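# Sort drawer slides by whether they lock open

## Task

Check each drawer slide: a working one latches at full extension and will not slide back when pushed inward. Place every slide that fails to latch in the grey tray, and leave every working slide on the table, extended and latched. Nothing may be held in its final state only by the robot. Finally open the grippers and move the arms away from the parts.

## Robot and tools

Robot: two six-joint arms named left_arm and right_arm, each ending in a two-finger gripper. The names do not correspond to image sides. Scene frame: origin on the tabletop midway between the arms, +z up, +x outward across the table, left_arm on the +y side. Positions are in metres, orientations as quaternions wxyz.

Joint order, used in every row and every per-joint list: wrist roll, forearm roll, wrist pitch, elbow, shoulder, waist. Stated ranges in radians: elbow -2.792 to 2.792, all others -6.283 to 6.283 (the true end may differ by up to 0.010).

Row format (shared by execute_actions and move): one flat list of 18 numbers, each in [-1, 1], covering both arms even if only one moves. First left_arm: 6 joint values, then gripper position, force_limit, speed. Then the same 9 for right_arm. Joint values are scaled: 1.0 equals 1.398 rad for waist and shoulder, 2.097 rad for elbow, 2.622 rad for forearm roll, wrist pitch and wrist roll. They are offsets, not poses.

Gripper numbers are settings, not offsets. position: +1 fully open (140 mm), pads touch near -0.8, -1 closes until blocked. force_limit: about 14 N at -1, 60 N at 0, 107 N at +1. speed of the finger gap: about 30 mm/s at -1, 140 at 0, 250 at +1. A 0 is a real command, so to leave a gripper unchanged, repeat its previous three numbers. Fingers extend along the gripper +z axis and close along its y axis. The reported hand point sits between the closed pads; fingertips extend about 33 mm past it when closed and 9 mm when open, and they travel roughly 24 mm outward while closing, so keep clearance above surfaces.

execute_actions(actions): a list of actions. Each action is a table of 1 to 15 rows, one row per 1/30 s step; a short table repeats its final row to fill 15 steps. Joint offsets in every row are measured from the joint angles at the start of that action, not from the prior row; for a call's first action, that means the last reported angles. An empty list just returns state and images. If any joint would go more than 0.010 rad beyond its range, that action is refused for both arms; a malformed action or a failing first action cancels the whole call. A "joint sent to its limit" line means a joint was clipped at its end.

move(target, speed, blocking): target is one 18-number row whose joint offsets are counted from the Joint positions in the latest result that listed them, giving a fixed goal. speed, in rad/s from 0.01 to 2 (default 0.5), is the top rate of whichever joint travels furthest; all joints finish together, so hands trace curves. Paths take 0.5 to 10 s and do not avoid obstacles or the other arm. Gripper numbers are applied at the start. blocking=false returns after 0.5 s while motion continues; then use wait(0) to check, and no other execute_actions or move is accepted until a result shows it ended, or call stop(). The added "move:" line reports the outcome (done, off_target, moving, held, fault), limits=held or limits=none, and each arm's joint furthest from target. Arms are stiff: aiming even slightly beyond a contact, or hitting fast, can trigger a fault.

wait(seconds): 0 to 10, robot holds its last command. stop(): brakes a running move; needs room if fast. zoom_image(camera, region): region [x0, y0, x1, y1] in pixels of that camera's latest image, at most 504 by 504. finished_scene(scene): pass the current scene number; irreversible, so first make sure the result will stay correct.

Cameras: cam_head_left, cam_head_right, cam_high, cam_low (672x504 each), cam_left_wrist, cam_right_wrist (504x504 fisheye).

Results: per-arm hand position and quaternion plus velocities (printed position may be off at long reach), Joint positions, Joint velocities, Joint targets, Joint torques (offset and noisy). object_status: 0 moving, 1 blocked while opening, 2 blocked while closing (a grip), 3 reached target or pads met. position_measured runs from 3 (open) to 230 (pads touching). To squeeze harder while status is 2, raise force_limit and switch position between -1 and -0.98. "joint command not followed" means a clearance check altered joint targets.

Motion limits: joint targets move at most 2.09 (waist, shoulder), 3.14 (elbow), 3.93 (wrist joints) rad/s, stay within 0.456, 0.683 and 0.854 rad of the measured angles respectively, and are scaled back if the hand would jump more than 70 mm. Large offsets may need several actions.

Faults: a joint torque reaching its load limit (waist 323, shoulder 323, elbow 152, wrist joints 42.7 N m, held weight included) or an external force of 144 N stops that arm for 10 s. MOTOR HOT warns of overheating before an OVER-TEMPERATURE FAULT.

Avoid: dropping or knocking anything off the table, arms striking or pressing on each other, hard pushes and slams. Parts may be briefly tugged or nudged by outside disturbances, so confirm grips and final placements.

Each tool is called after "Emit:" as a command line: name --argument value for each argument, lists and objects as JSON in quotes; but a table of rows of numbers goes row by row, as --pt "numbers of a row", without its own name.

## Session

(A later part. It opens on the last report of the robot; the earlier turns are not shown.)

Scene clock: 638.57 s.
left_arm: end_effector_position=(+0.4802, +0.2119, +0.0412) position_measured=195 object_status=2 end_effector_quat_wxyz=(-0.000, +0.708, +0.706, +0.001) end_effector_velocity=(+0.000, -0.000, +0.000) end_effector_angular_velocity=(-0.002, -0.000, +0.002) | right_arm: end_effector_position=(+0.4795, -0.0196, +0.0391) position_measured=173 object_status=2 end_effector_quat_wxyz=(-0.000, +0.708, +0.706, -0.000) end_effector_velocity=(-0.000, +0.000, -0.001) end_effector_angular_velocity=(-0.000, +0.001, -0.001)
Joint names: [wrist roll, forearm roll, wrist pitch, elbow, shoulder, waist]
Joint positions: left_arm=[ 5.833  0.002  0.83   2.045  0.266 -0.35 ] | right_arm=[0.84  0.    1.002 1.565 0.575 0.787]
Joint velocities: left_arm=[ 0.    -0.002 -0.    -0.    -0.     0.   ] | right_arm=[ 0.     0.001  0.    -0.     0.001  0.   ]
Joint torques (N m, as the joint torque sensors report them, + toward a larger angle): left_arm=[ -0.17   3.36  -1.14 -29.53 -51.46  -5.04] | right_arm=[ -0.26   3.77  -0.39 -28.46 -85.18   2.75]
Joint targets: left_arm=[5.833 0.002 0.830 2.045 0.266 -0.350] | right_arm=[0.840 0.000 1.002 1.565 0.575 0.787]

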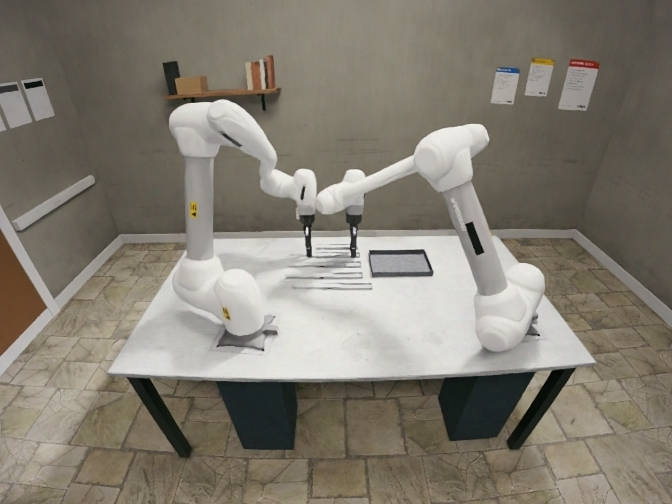

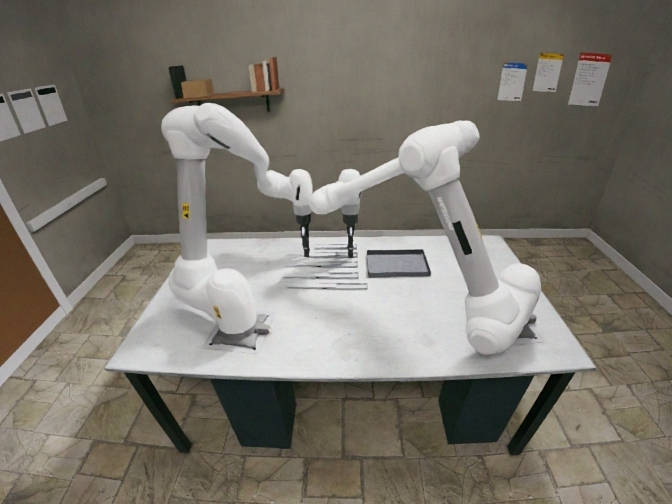

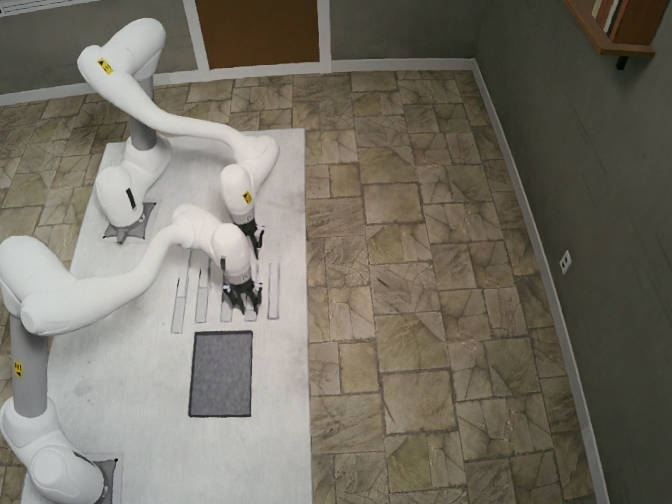

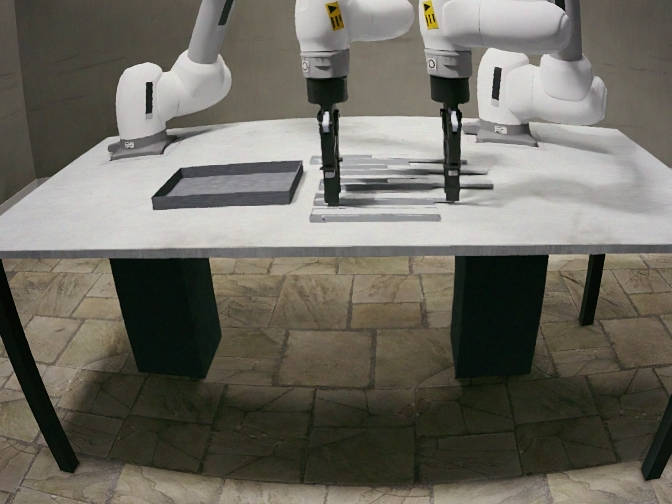

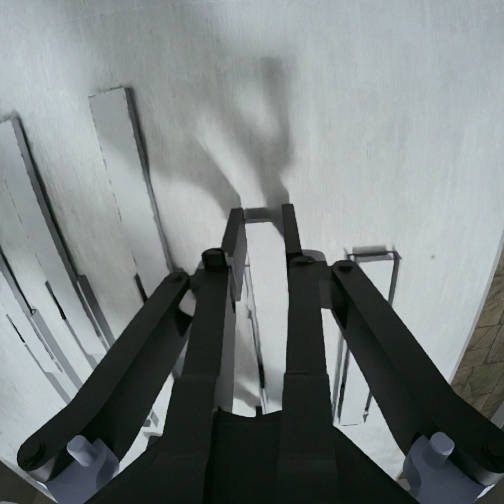

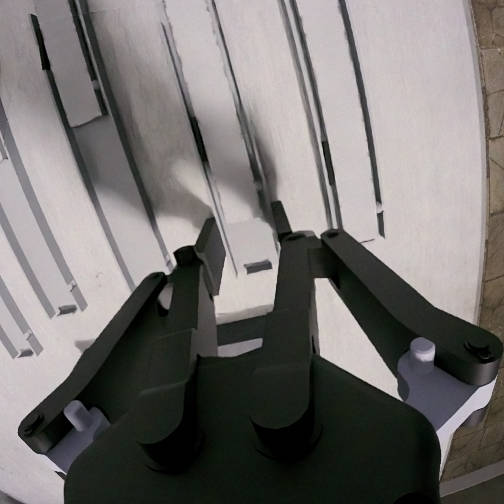

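Emit:
move --target '[0.0334,0,-0.0031,0.0161,-0.0185,0.0627,-1,-0.4,0,0,0,0,0,0,0,-1,-0.4,0]' --speed 0.1

Emit:
move --target '[0.0355,0,-0.0025,0.0119,-0.0132,0.0667,-1,-0.4,0,0,0,0,0,0,0,-1,-0.4,0]' --speed 0.05

Emit:
move --target '[-0.0098,0,0.0006,-0.003,0.0034,-0.0185,-1,-0.4,0,0,0,0,0,0,0,-1,-0.4,0]' --speed 0.03

Scene clock: 657.73 s.
left_arm: end_effector_position=(+0.4802, +0.2659, +0.0420) position_measured=195 object_status=2 end_effector_quat_wxyz=(-0.000, +0.708, +0.706, +0.001) end_effector_velocity=(-0.000, +0.001, -0.000) end_effector_angular_velocity=(+0.000, +0.001, +0.001) | right_arm: end_effector_position=(+0.4795, -0.0196, +0.0391) position_measured=173 object_status=2 end_effector_quat_wxyz=(-0.000, +0.708, +0.706, -0.000) end_effector_velocity=(+0.000, -0.000, -0.000) end_effector_angular_velocity=(-0.000, +0.000, -0.001)
Joint names: [wrist roll, forearm roll, wrist pitch, elbow, shoulder, waist]
Joint positions: left_arm=[ 5.921  0.002  0.822  2.079  0.24  -0.263] | right_arm=[0.84  0.    1.002 1.565 0.575 0.787]
Joint velocities: left_arm=[0.    0.    0.    0.    0.    0.001] | right_arm=[-0.     0.    -0.    -0.     0.001 -0.001]
Joint torques (N m, as the joint torque sensors report them, + toward a larger angle): left_arm=[ -0.04   3.77   0.61 -32.08 -56.44  -4.93] | right_arm=[ -0.14   2.96  -0.73 -27.1  -81.26   2.48]
Joint targets: left_arm=[5.921 0.002 0.822 2.079 0.240 -0.263] | right_arm=[0.840 0.000 1.002 1.565 0.575 0.787]
move: done; limits=none; left_arm: farthest joint: the waist, 0.000 radians from its target (0.088 radians at the start); right_arm: farthest joint: the waist, 0.000 radians from its target (0.000 radians at the start)

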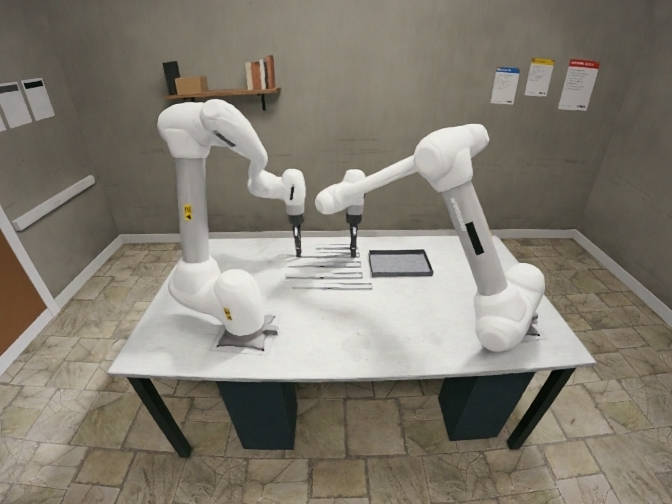

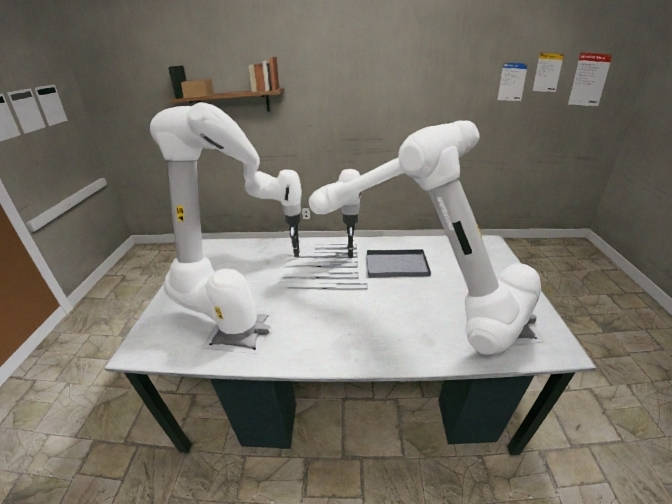

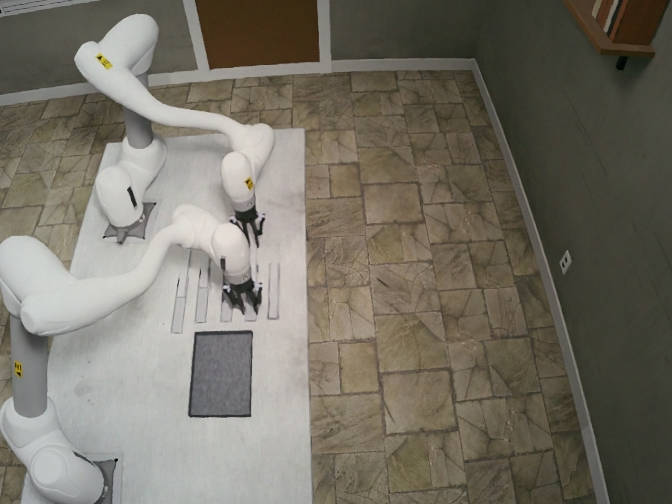

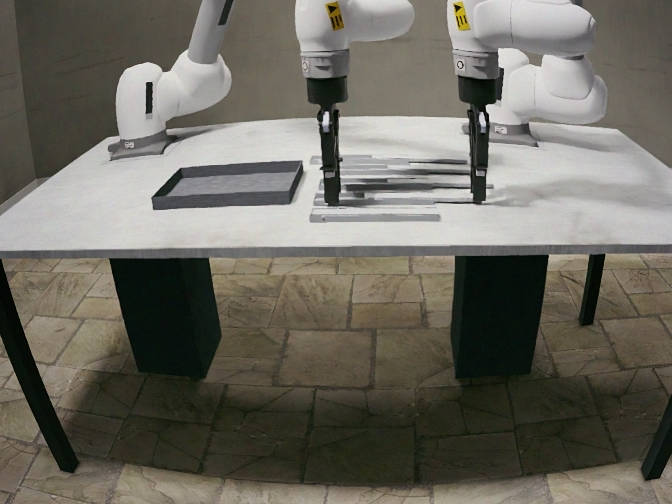

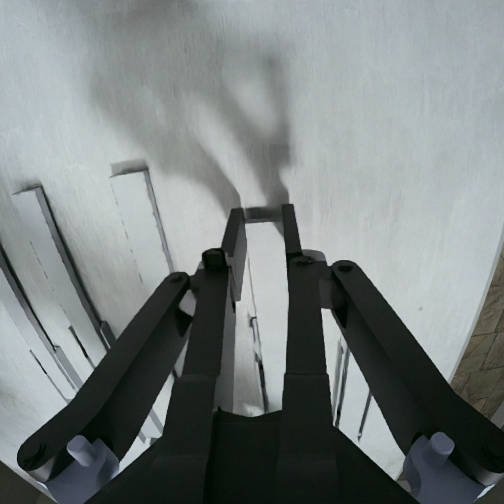

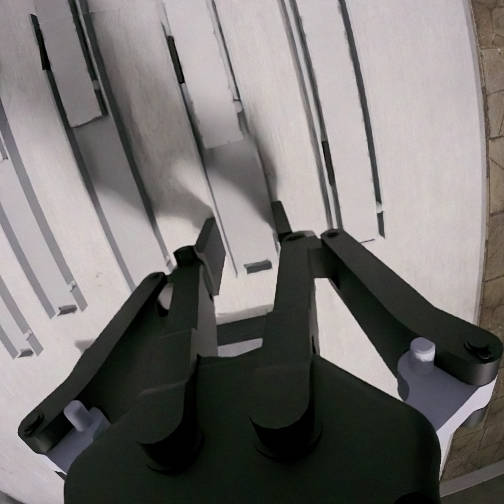

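Scene clock: 659.87 s.
left_arm: end_effector_position=(+0.4801, +0.3199, +0.0419) position_measured=195 object_status=2 end_effector_quat_wxyz=(-0.000, +0.708, +0.706, +0.001) end_effector_velocity=(-0.001, -0.001, -0.000) end_effector_angular_velocity=(-0.001, -0.000, -0.001) | right_arm: end_effector_position=(+0.4796, -0.0195, +0.0391) position_measured=173 object_status=2 end_effector_quat_wxyz=(-0.000, +0.708, +0.706, +0.000) end_effector_velocity=(+0.000, +0.001, -0.000) end_effector_angular_velocity=(-0.000, +0.000, +0.001)
Joint names: [wrist roll, forearm roll, wrist pitch, elbow, shoulder, waist]
Joint positions: left_arm=[ 6.014  0.002  0.816  2.104  0.221 -0.17 ] | right_arm=[0.84  0.    1.002 1.565 0.575 0.787]
Joint velocities: left_arm=[ 0.001 -0.002 -0.001  0.002 -0.001 -0.001] | right_arm=[-0.     0.     0.001 -0.002  0.001  0.001]
Joint torques (N m, as the joint torque sensors report them, + toward a larger angle): left_arm=[ -0.09  15.76   4.69 -22.02 -51.28  23.43] | right_arm=[ -0.33  -6.29  12.64 -11.97 -93.64 -23.17]
Joint targets: left_arm=[6.014 0.002 0.816 2.104 0.221 -0.169] | right_arm=[0.840 0.000 1.002 1.565 0.575 0.787]
move: done; limits=none; left_arm: farthest joint: the waist, 0.000 radians from its target (0.093 radians at the start); right_arm: farthest joint: the waist, 0.000 radians from its target (0.000 radians at the start)

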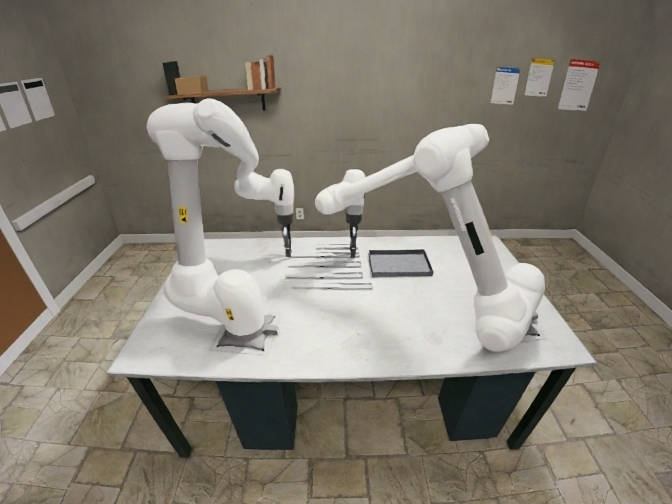

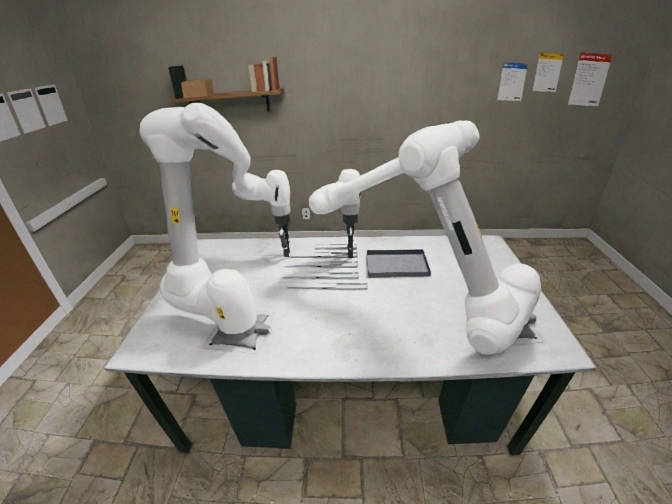

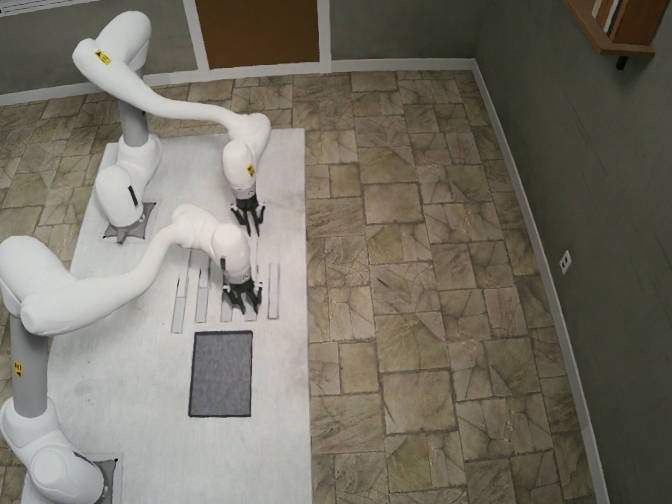

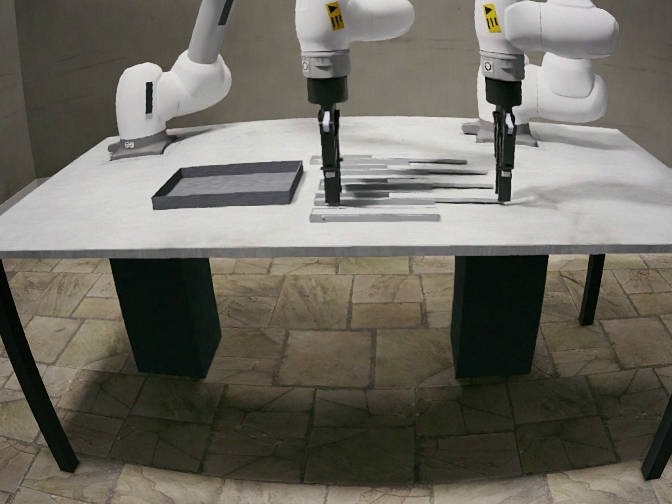

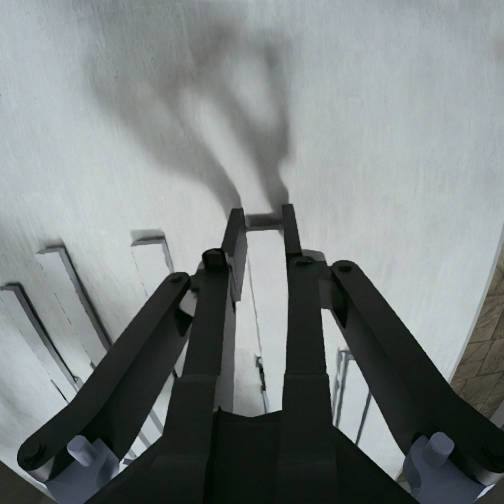

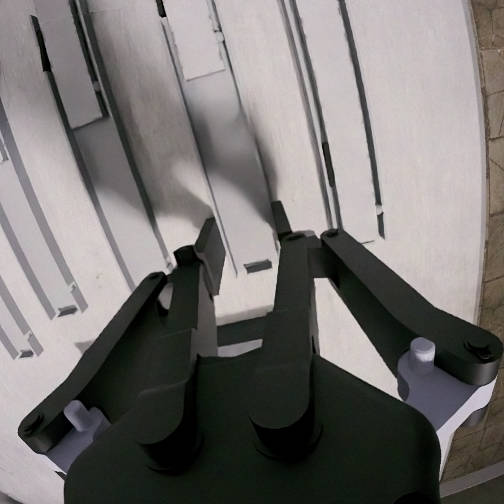

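Scene clock: 661.00 s.
left_arm: end_effector_position=(+0.4804, +0.3051, +0.0419) position_measured=195 object_status=2 end_effector_quat_wxyz=(-0.000, +0.708, +0.706, +0.001) end_effector_velocity=(+0.001, -0.001, +0.001) end_effector_angular_velocity=(-0.001, -0.003, -0.000) | right_arm: end_effector_position=(+0.4796, -0.0195, +0.0391) position_measured=173 object_status=2 end_effector_quat_wxyz=(-0.000, +0.708, +0.706, +0.000) end_effector_velocity=(+0.000, -0.000, +0.000) end_effector_angular_velocity=(+0.000, -0.000, -0.001)
Joint names: [wrist roll, forearm roll, wrist pitch, elbow, shoulder, waist]
Joint positions: left_arm=[ 5.988  0.002  0.817  2.098  0.226 -0.195] | right_arm=[0.84  0.    1.002 1.565 0.575 0.787]
Joint velocities: left_arm=[-0.    -0.001 -0.002 -0.001 -0.001 -0.001] | right_arm=[ 0.001  0.    -0.    -0.    -0.    -0.   ]
Joint torques (N m, as the joint torque sensors report them, + toward a larger angle): left_arm=[ -0.17   2.78  -0.04 -33.24 -55.72  -6.84] | right_arm=[ -0.19   4.65  -3.81 -33.68 -84.54   5.85]
Joint targets: left_arm=[5.988 0.002 0.817 2.098 0.226 -0.195] | right_arm=[0.840 0.000 1.002 1.565 0.575 0.787]
move: done; limits=none; left_arm: farthest joint: the waist, 0.000 radians from its target (0.026 radians at the start); right_arm: farthest joint: the waist, 0.000 radians from its target (0.000 radians at the start)

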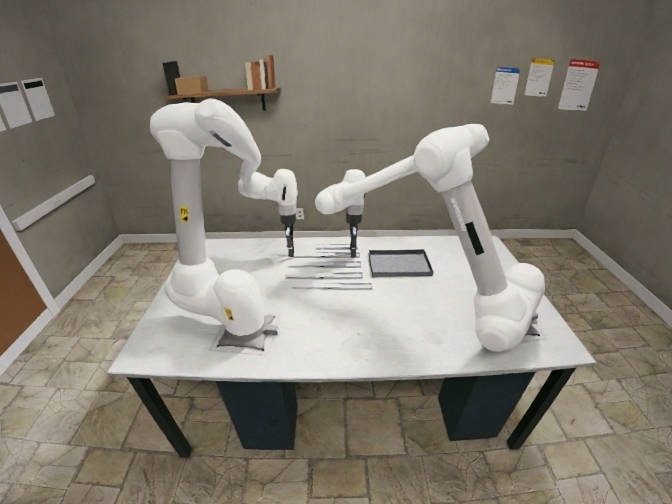

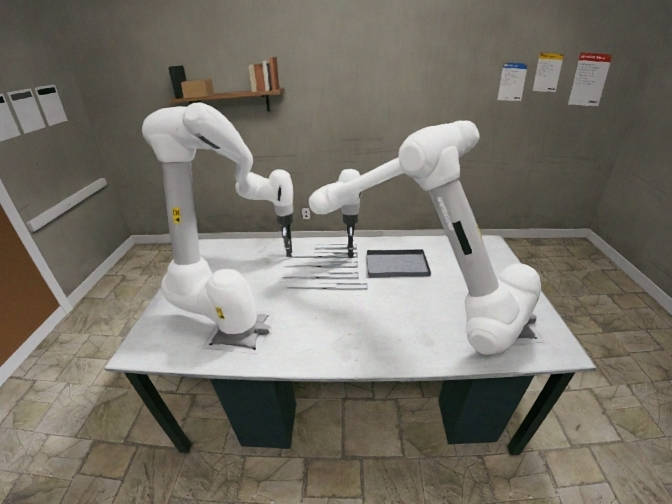

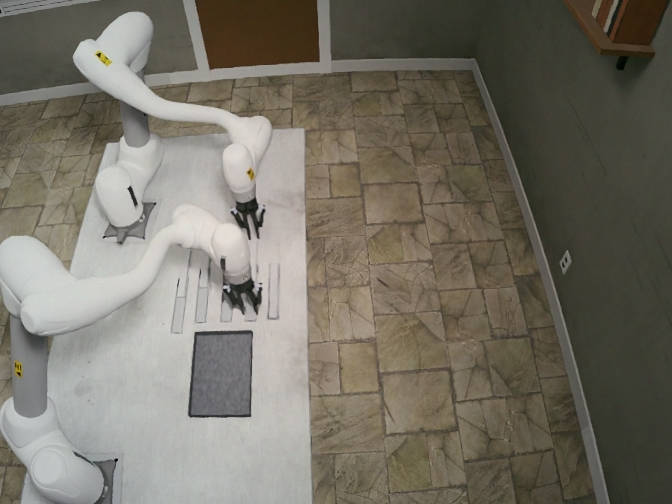

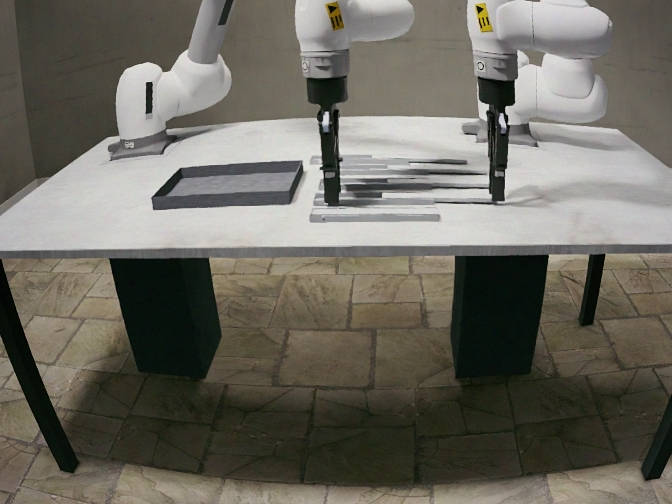

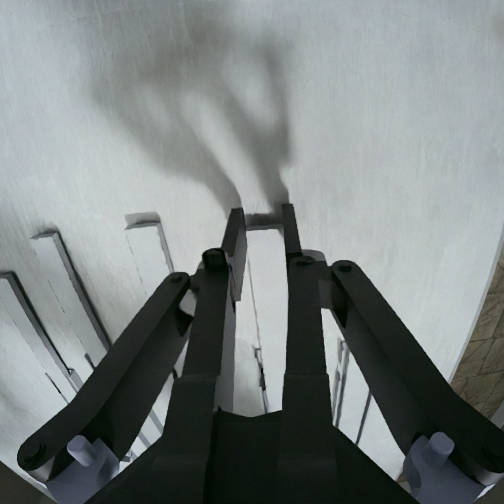

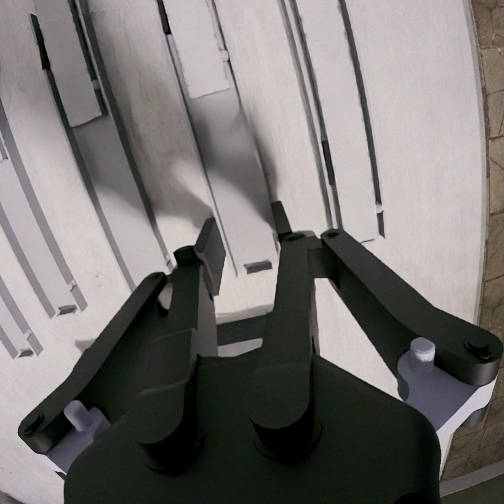

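Emit:
move --target '[-0.0257,0,0.0019,-0.009,0.0098,-0.0482,-1,-0.4,0,0,0,0,0,0,0,-1,-0.4,0]' --speed 0.1

Emit:
move --target '[-0.0334,0,0.0031,-0.0161,0.0185,-0.0627,-1,-0.4,0,0,0,0,0,0,0,-1,-0.4,0]' --speed 0.1

Emit:
move --target '[-0.0095,0,0.0014,-0.0059,0.006,-0.0177,-1,-0.4,0,0,0,0,0,0,0,-1,-0.4,0]' --speed 0.04

Scene clock: 685.37 s.
left_arm: end_effector_position=(+0.4803, +0.2659, +0.0421) position_measured=195 object_status=2 end_effector_quat_wxyz=(+0.000, +0.708, +0.706, +0.001) end_effector_velocity=(-0.001, +0.000, +0.000) end_effector_angular_velocity=(+0.001, +0.000, -0.001) | right_arm: end_effector_position=(+0.4796, -0.0195, +0.0391) position_measured=173 object_status=2 end_effector_quat_wxyz=(-0.000, +0.708, +0.706, +0.000) end_effector_velocity=(+0.000, +0.000, +0.000) end_effector_angular_velocity=(+0.001, +0.000, -0.001)
Joint names: [wrist roll, forearm roll, wrist pitch, elbow, shoulder, waist]
Joint positions: left_arm=[ 5.921  0.002  0.822  2.079  0.24  -0.263] | right_arm=[0.84  0.    1.002 1.565 0.575 0.787]
Joint velocities: left_arm=[ 0.     0.001  0.001  0.001 -0.001 -0.001] | right_arm=[-0.     0.001 -0.    -0.     0.    -0.   ]
Joint torques (N m, as the joint torque sensors report them, + toward a larger angle): left_arm=[ -0.12   2.77  -0.21 -33.15 -56.66  -6.1 ] | right_arm=[ -0.22   4.52  -1.72 -30.69 -84.6    4.79]
Joint targets: left_arm=[5.921 0.002 0.822 2.079 0.240 -0.263] | right_arm=[0.840 0.000 1.002 1.565 0.575 0.787]
move: done; limits=none; left_arm: farthest joint: the waist, 0.000 radians from its target (0.067 radians at the start); right_arm: farthest joint: the waist, 0.000 radians from its target (0.000 radians at the start)

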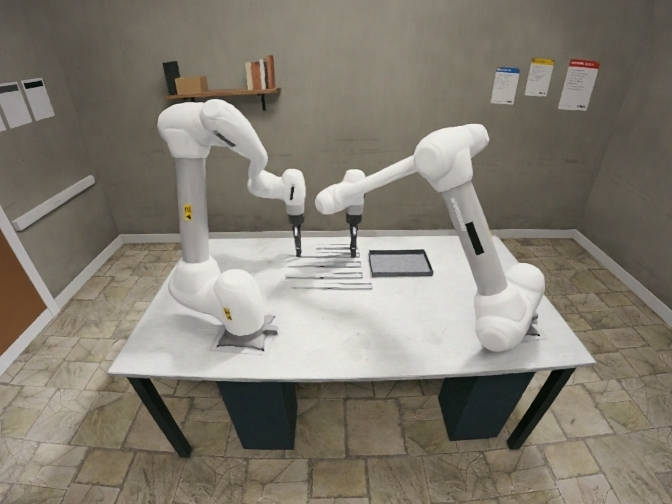

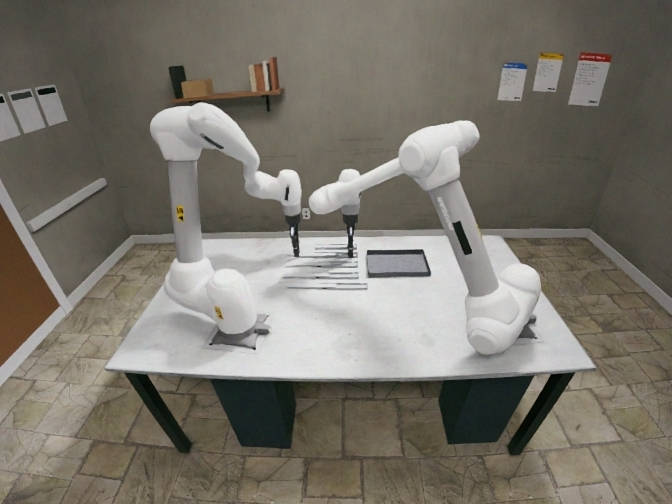

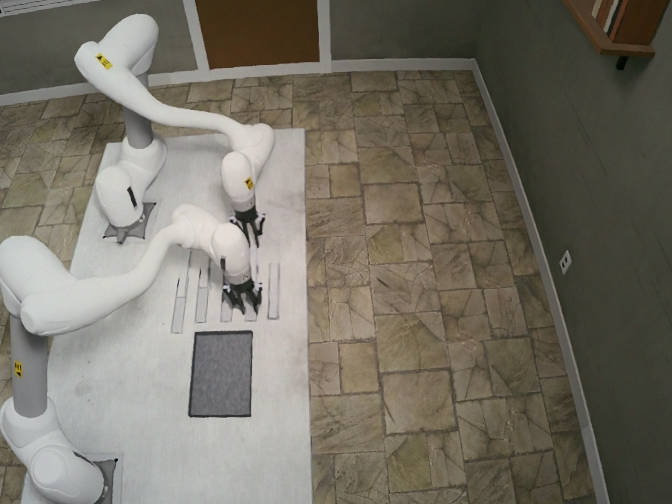

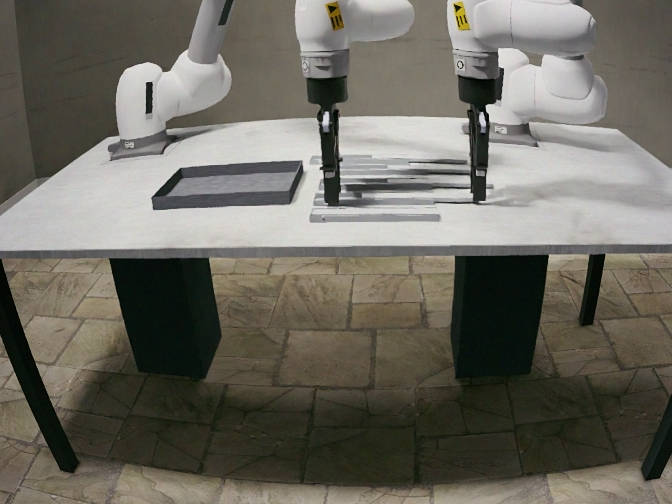

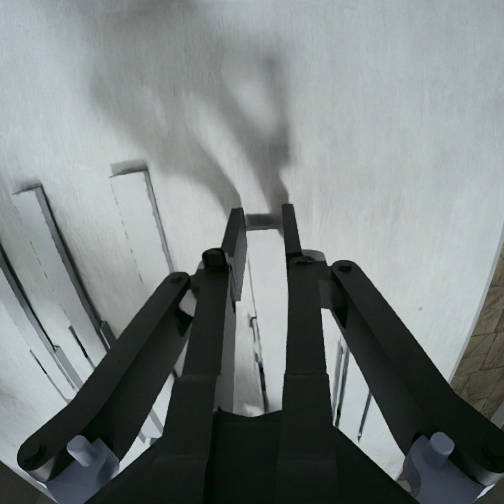

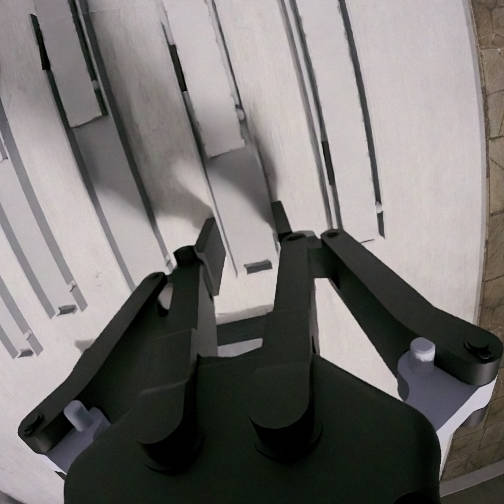

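Scene clock: 686.53 s.
left_arm: end_effector_position=(+0.4804, +0.2118, +0.0413) position_measured=195 object_status=2 end_effector_quat_wxyz=(+0.000, +0.708, +0.706, +0.001) end_effector_velocity=(+0.001, -0.001, +0.001) end_effector_angular_velocity=(-0.002, -0.002, +0.001) | right_arm: end_effector_position=(+0.4796, -0.0195, +0.0391) position_measured=173 object_status=2 end_effector_quat_wxyz=(-0.000, +0.708, +0.706, +0.000) end_effector_velocity=(+0.000, +0.000, +0.000) end_effector_angular_velocity=(+0.000, -0.000, +0.000)
Joint names: [wrist roll, forearm roll, wrist pitch, elbow, shoulder, waist]
Joint positions: left_arm=[ 5.833  0.002  0.83   2.045  0.266 -0.35 ] | right_arm=[0.84  0.    1.002 1.565 0.575 0.787]
Joint velocities: left_arm=[-0.    -0.001 -0.    -0.001 -0.001 -0.   ] | right_arm=[-0. -0.  0. -0. -0. -0.]
Joint torques (N m, as the joint torque sensors report them, + toward a larger angle): left_arm=[ -0.11   2.53   1.03 -26.5  -52.95  -7.02] | right_arm=[ -0.29   4.49  -0.2  -30.63 -89.71   6.45]
Joint targets: left_arm=[5.833 0.002 0.830 2.045 0.266 -0.350] | right_arm=[0.840 0.000 1.002 1.565 0.575 0.787]
move: done; limits=none; left_arm: farthest joint: the waist, 0.000 radians from its target (0.088 radians at the start); right_arm: farthest joint: the waist, 0.000 radians from its target (0.000 radians at the start)

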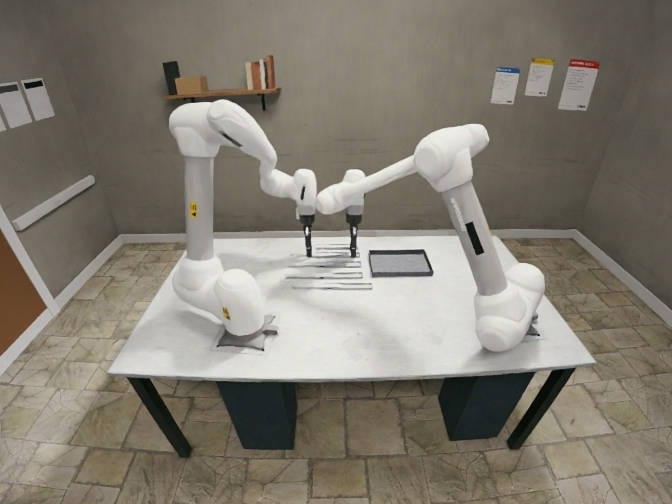

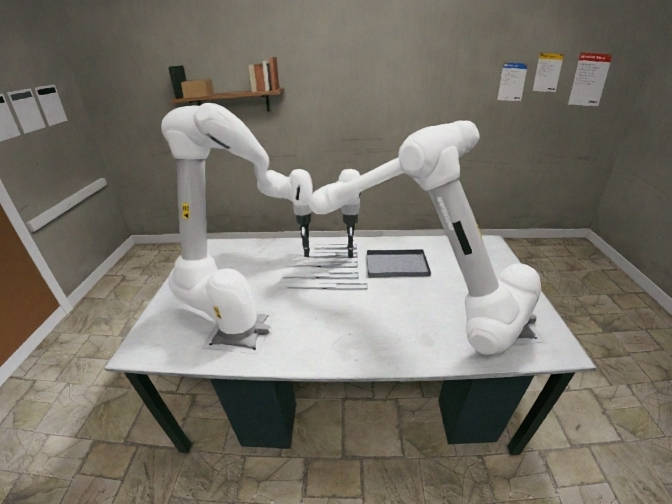

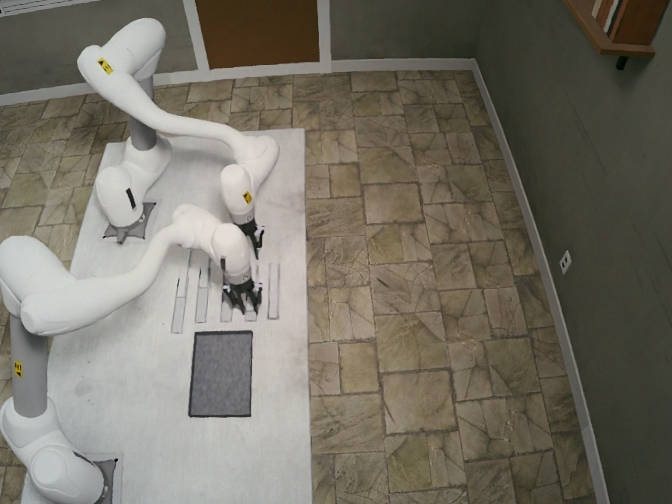

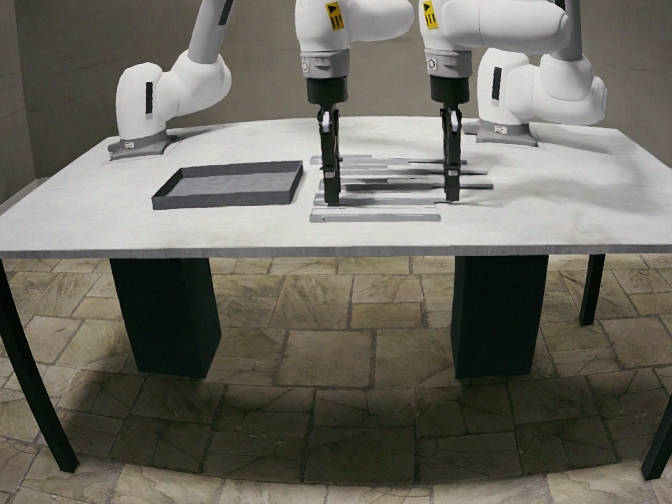

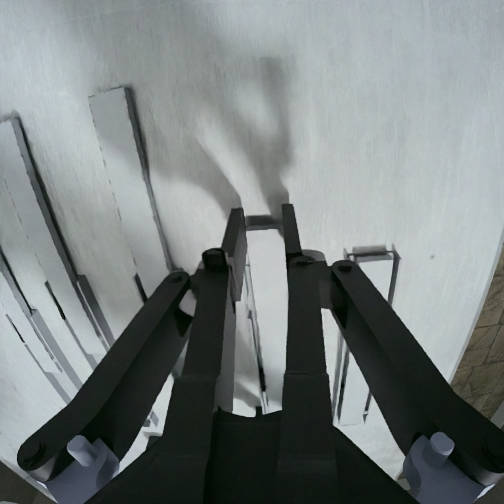

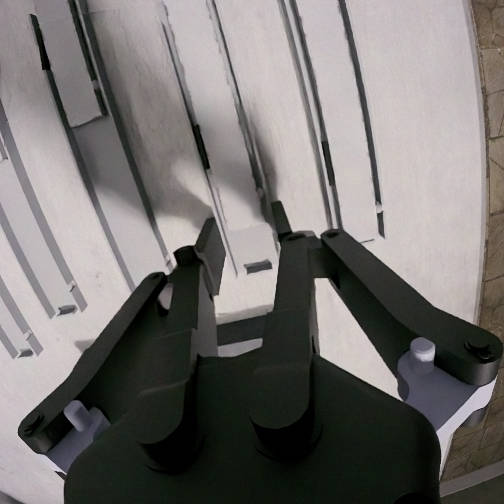

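Scene clock: 687.40 s.
left_arm: end_effector_position=(+0.4807, +0.1956, +0.0416) position_measured=195 object_status=2 end_effector_quat_wxyz=(+0.000, +0.708, +0.706, +0.001) end_effector_velocity=(-0.000, -0.001, +0.000) end_effector_angular_velocity=(-0.001, -0.001, -0.001) | right_arm: end_effector_position=(+0.4796, -0.0195, +0.0391) position_measured=173 object_status=2 end_effector_quat_wxyz=(-0.000, +0.708, +0.706, +0.000) end_effector_velocity=(-0.000, +0.001, +0.000) end_effector_angular_velocity=(+0.001, -0.000, +0.000)
Joint names: [wrist roll, forearm roll, wrist pitch, elbow, shoulder, waist]
Joint positions: left_arm=[ 5.809  0.002  0.834  2.033  0.274 -0.375] | right_arm=[0.84  0.    1.002 1.565 0.575 0.787]
Joint velocities: left_arm=[-0.001 -0.    -0.001  0.    -0.    -0.001] | right_arm=[-0.     0.     0.    -0.001  0.     0.   ]
Joint torques (N m, as the joint torque sensors report them, + toward a larger angle): left_arm=[  0.12   2.95  -0.82 -35.38 -61.45  -5.49] | right_arm=[ -0.37   4.31  -0.52 -31.24 -89.89   5.92]
Joint targets: left_arm=[5.808 0.002 0.834 2.033 0.274 -0.375] | right_arm=[0.840 0.000 1.002 1.565 0.575 0.787]
move: done; limits=none; left_arm: farthest joint: the waist, 0.000 radians from its target (0.024 radians at the start); right_arm: farthest joint: the waist, 0.000 radians from its target (0.000 radians at the start)

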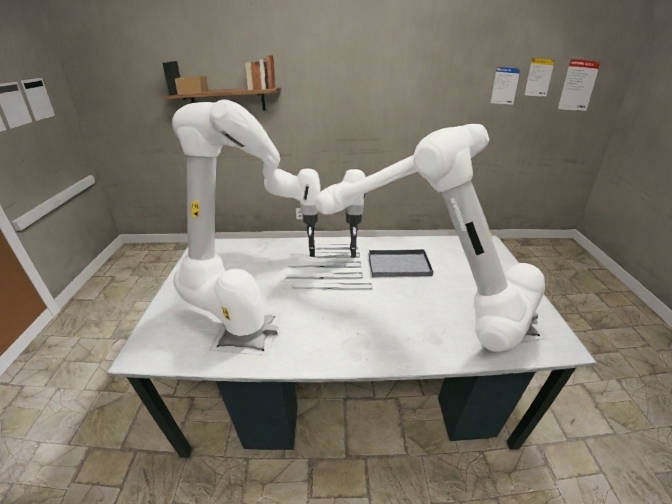

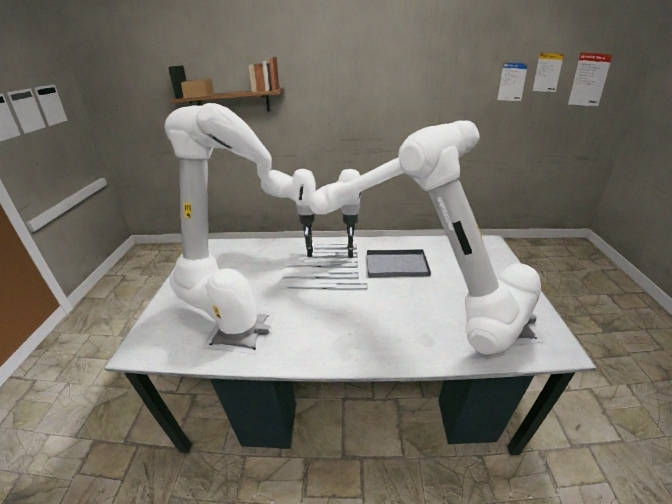

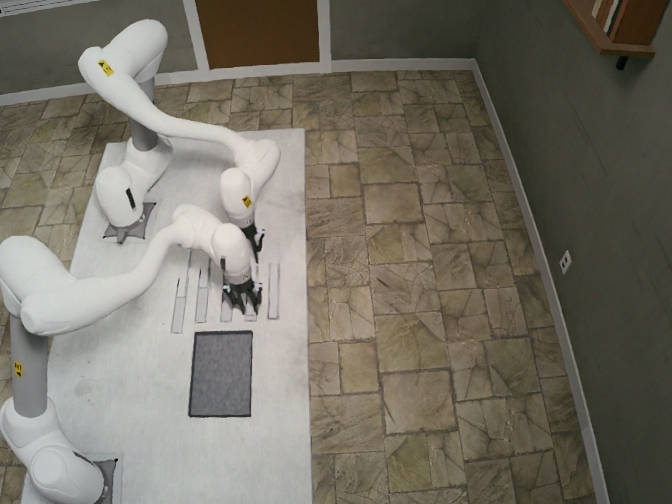

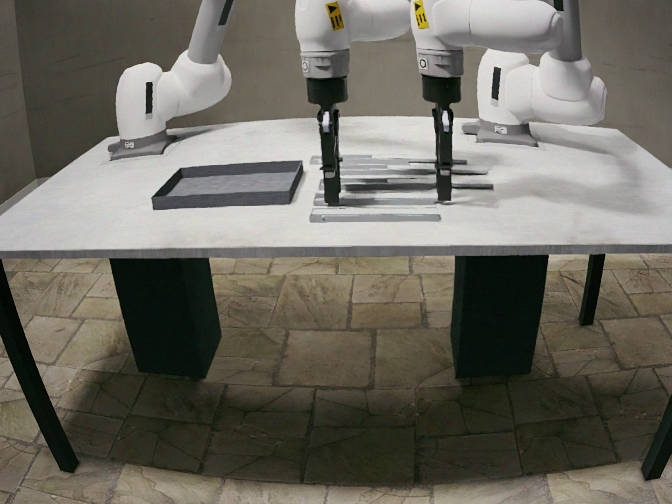

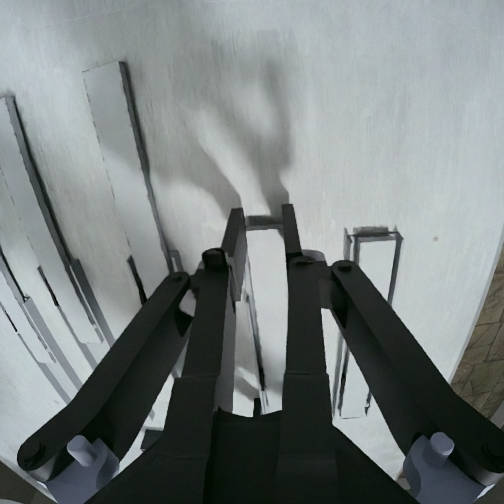

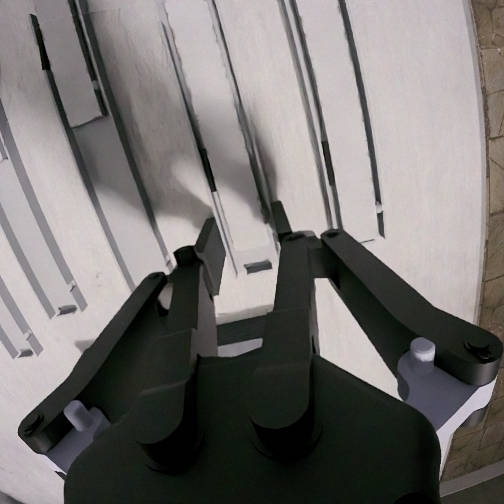

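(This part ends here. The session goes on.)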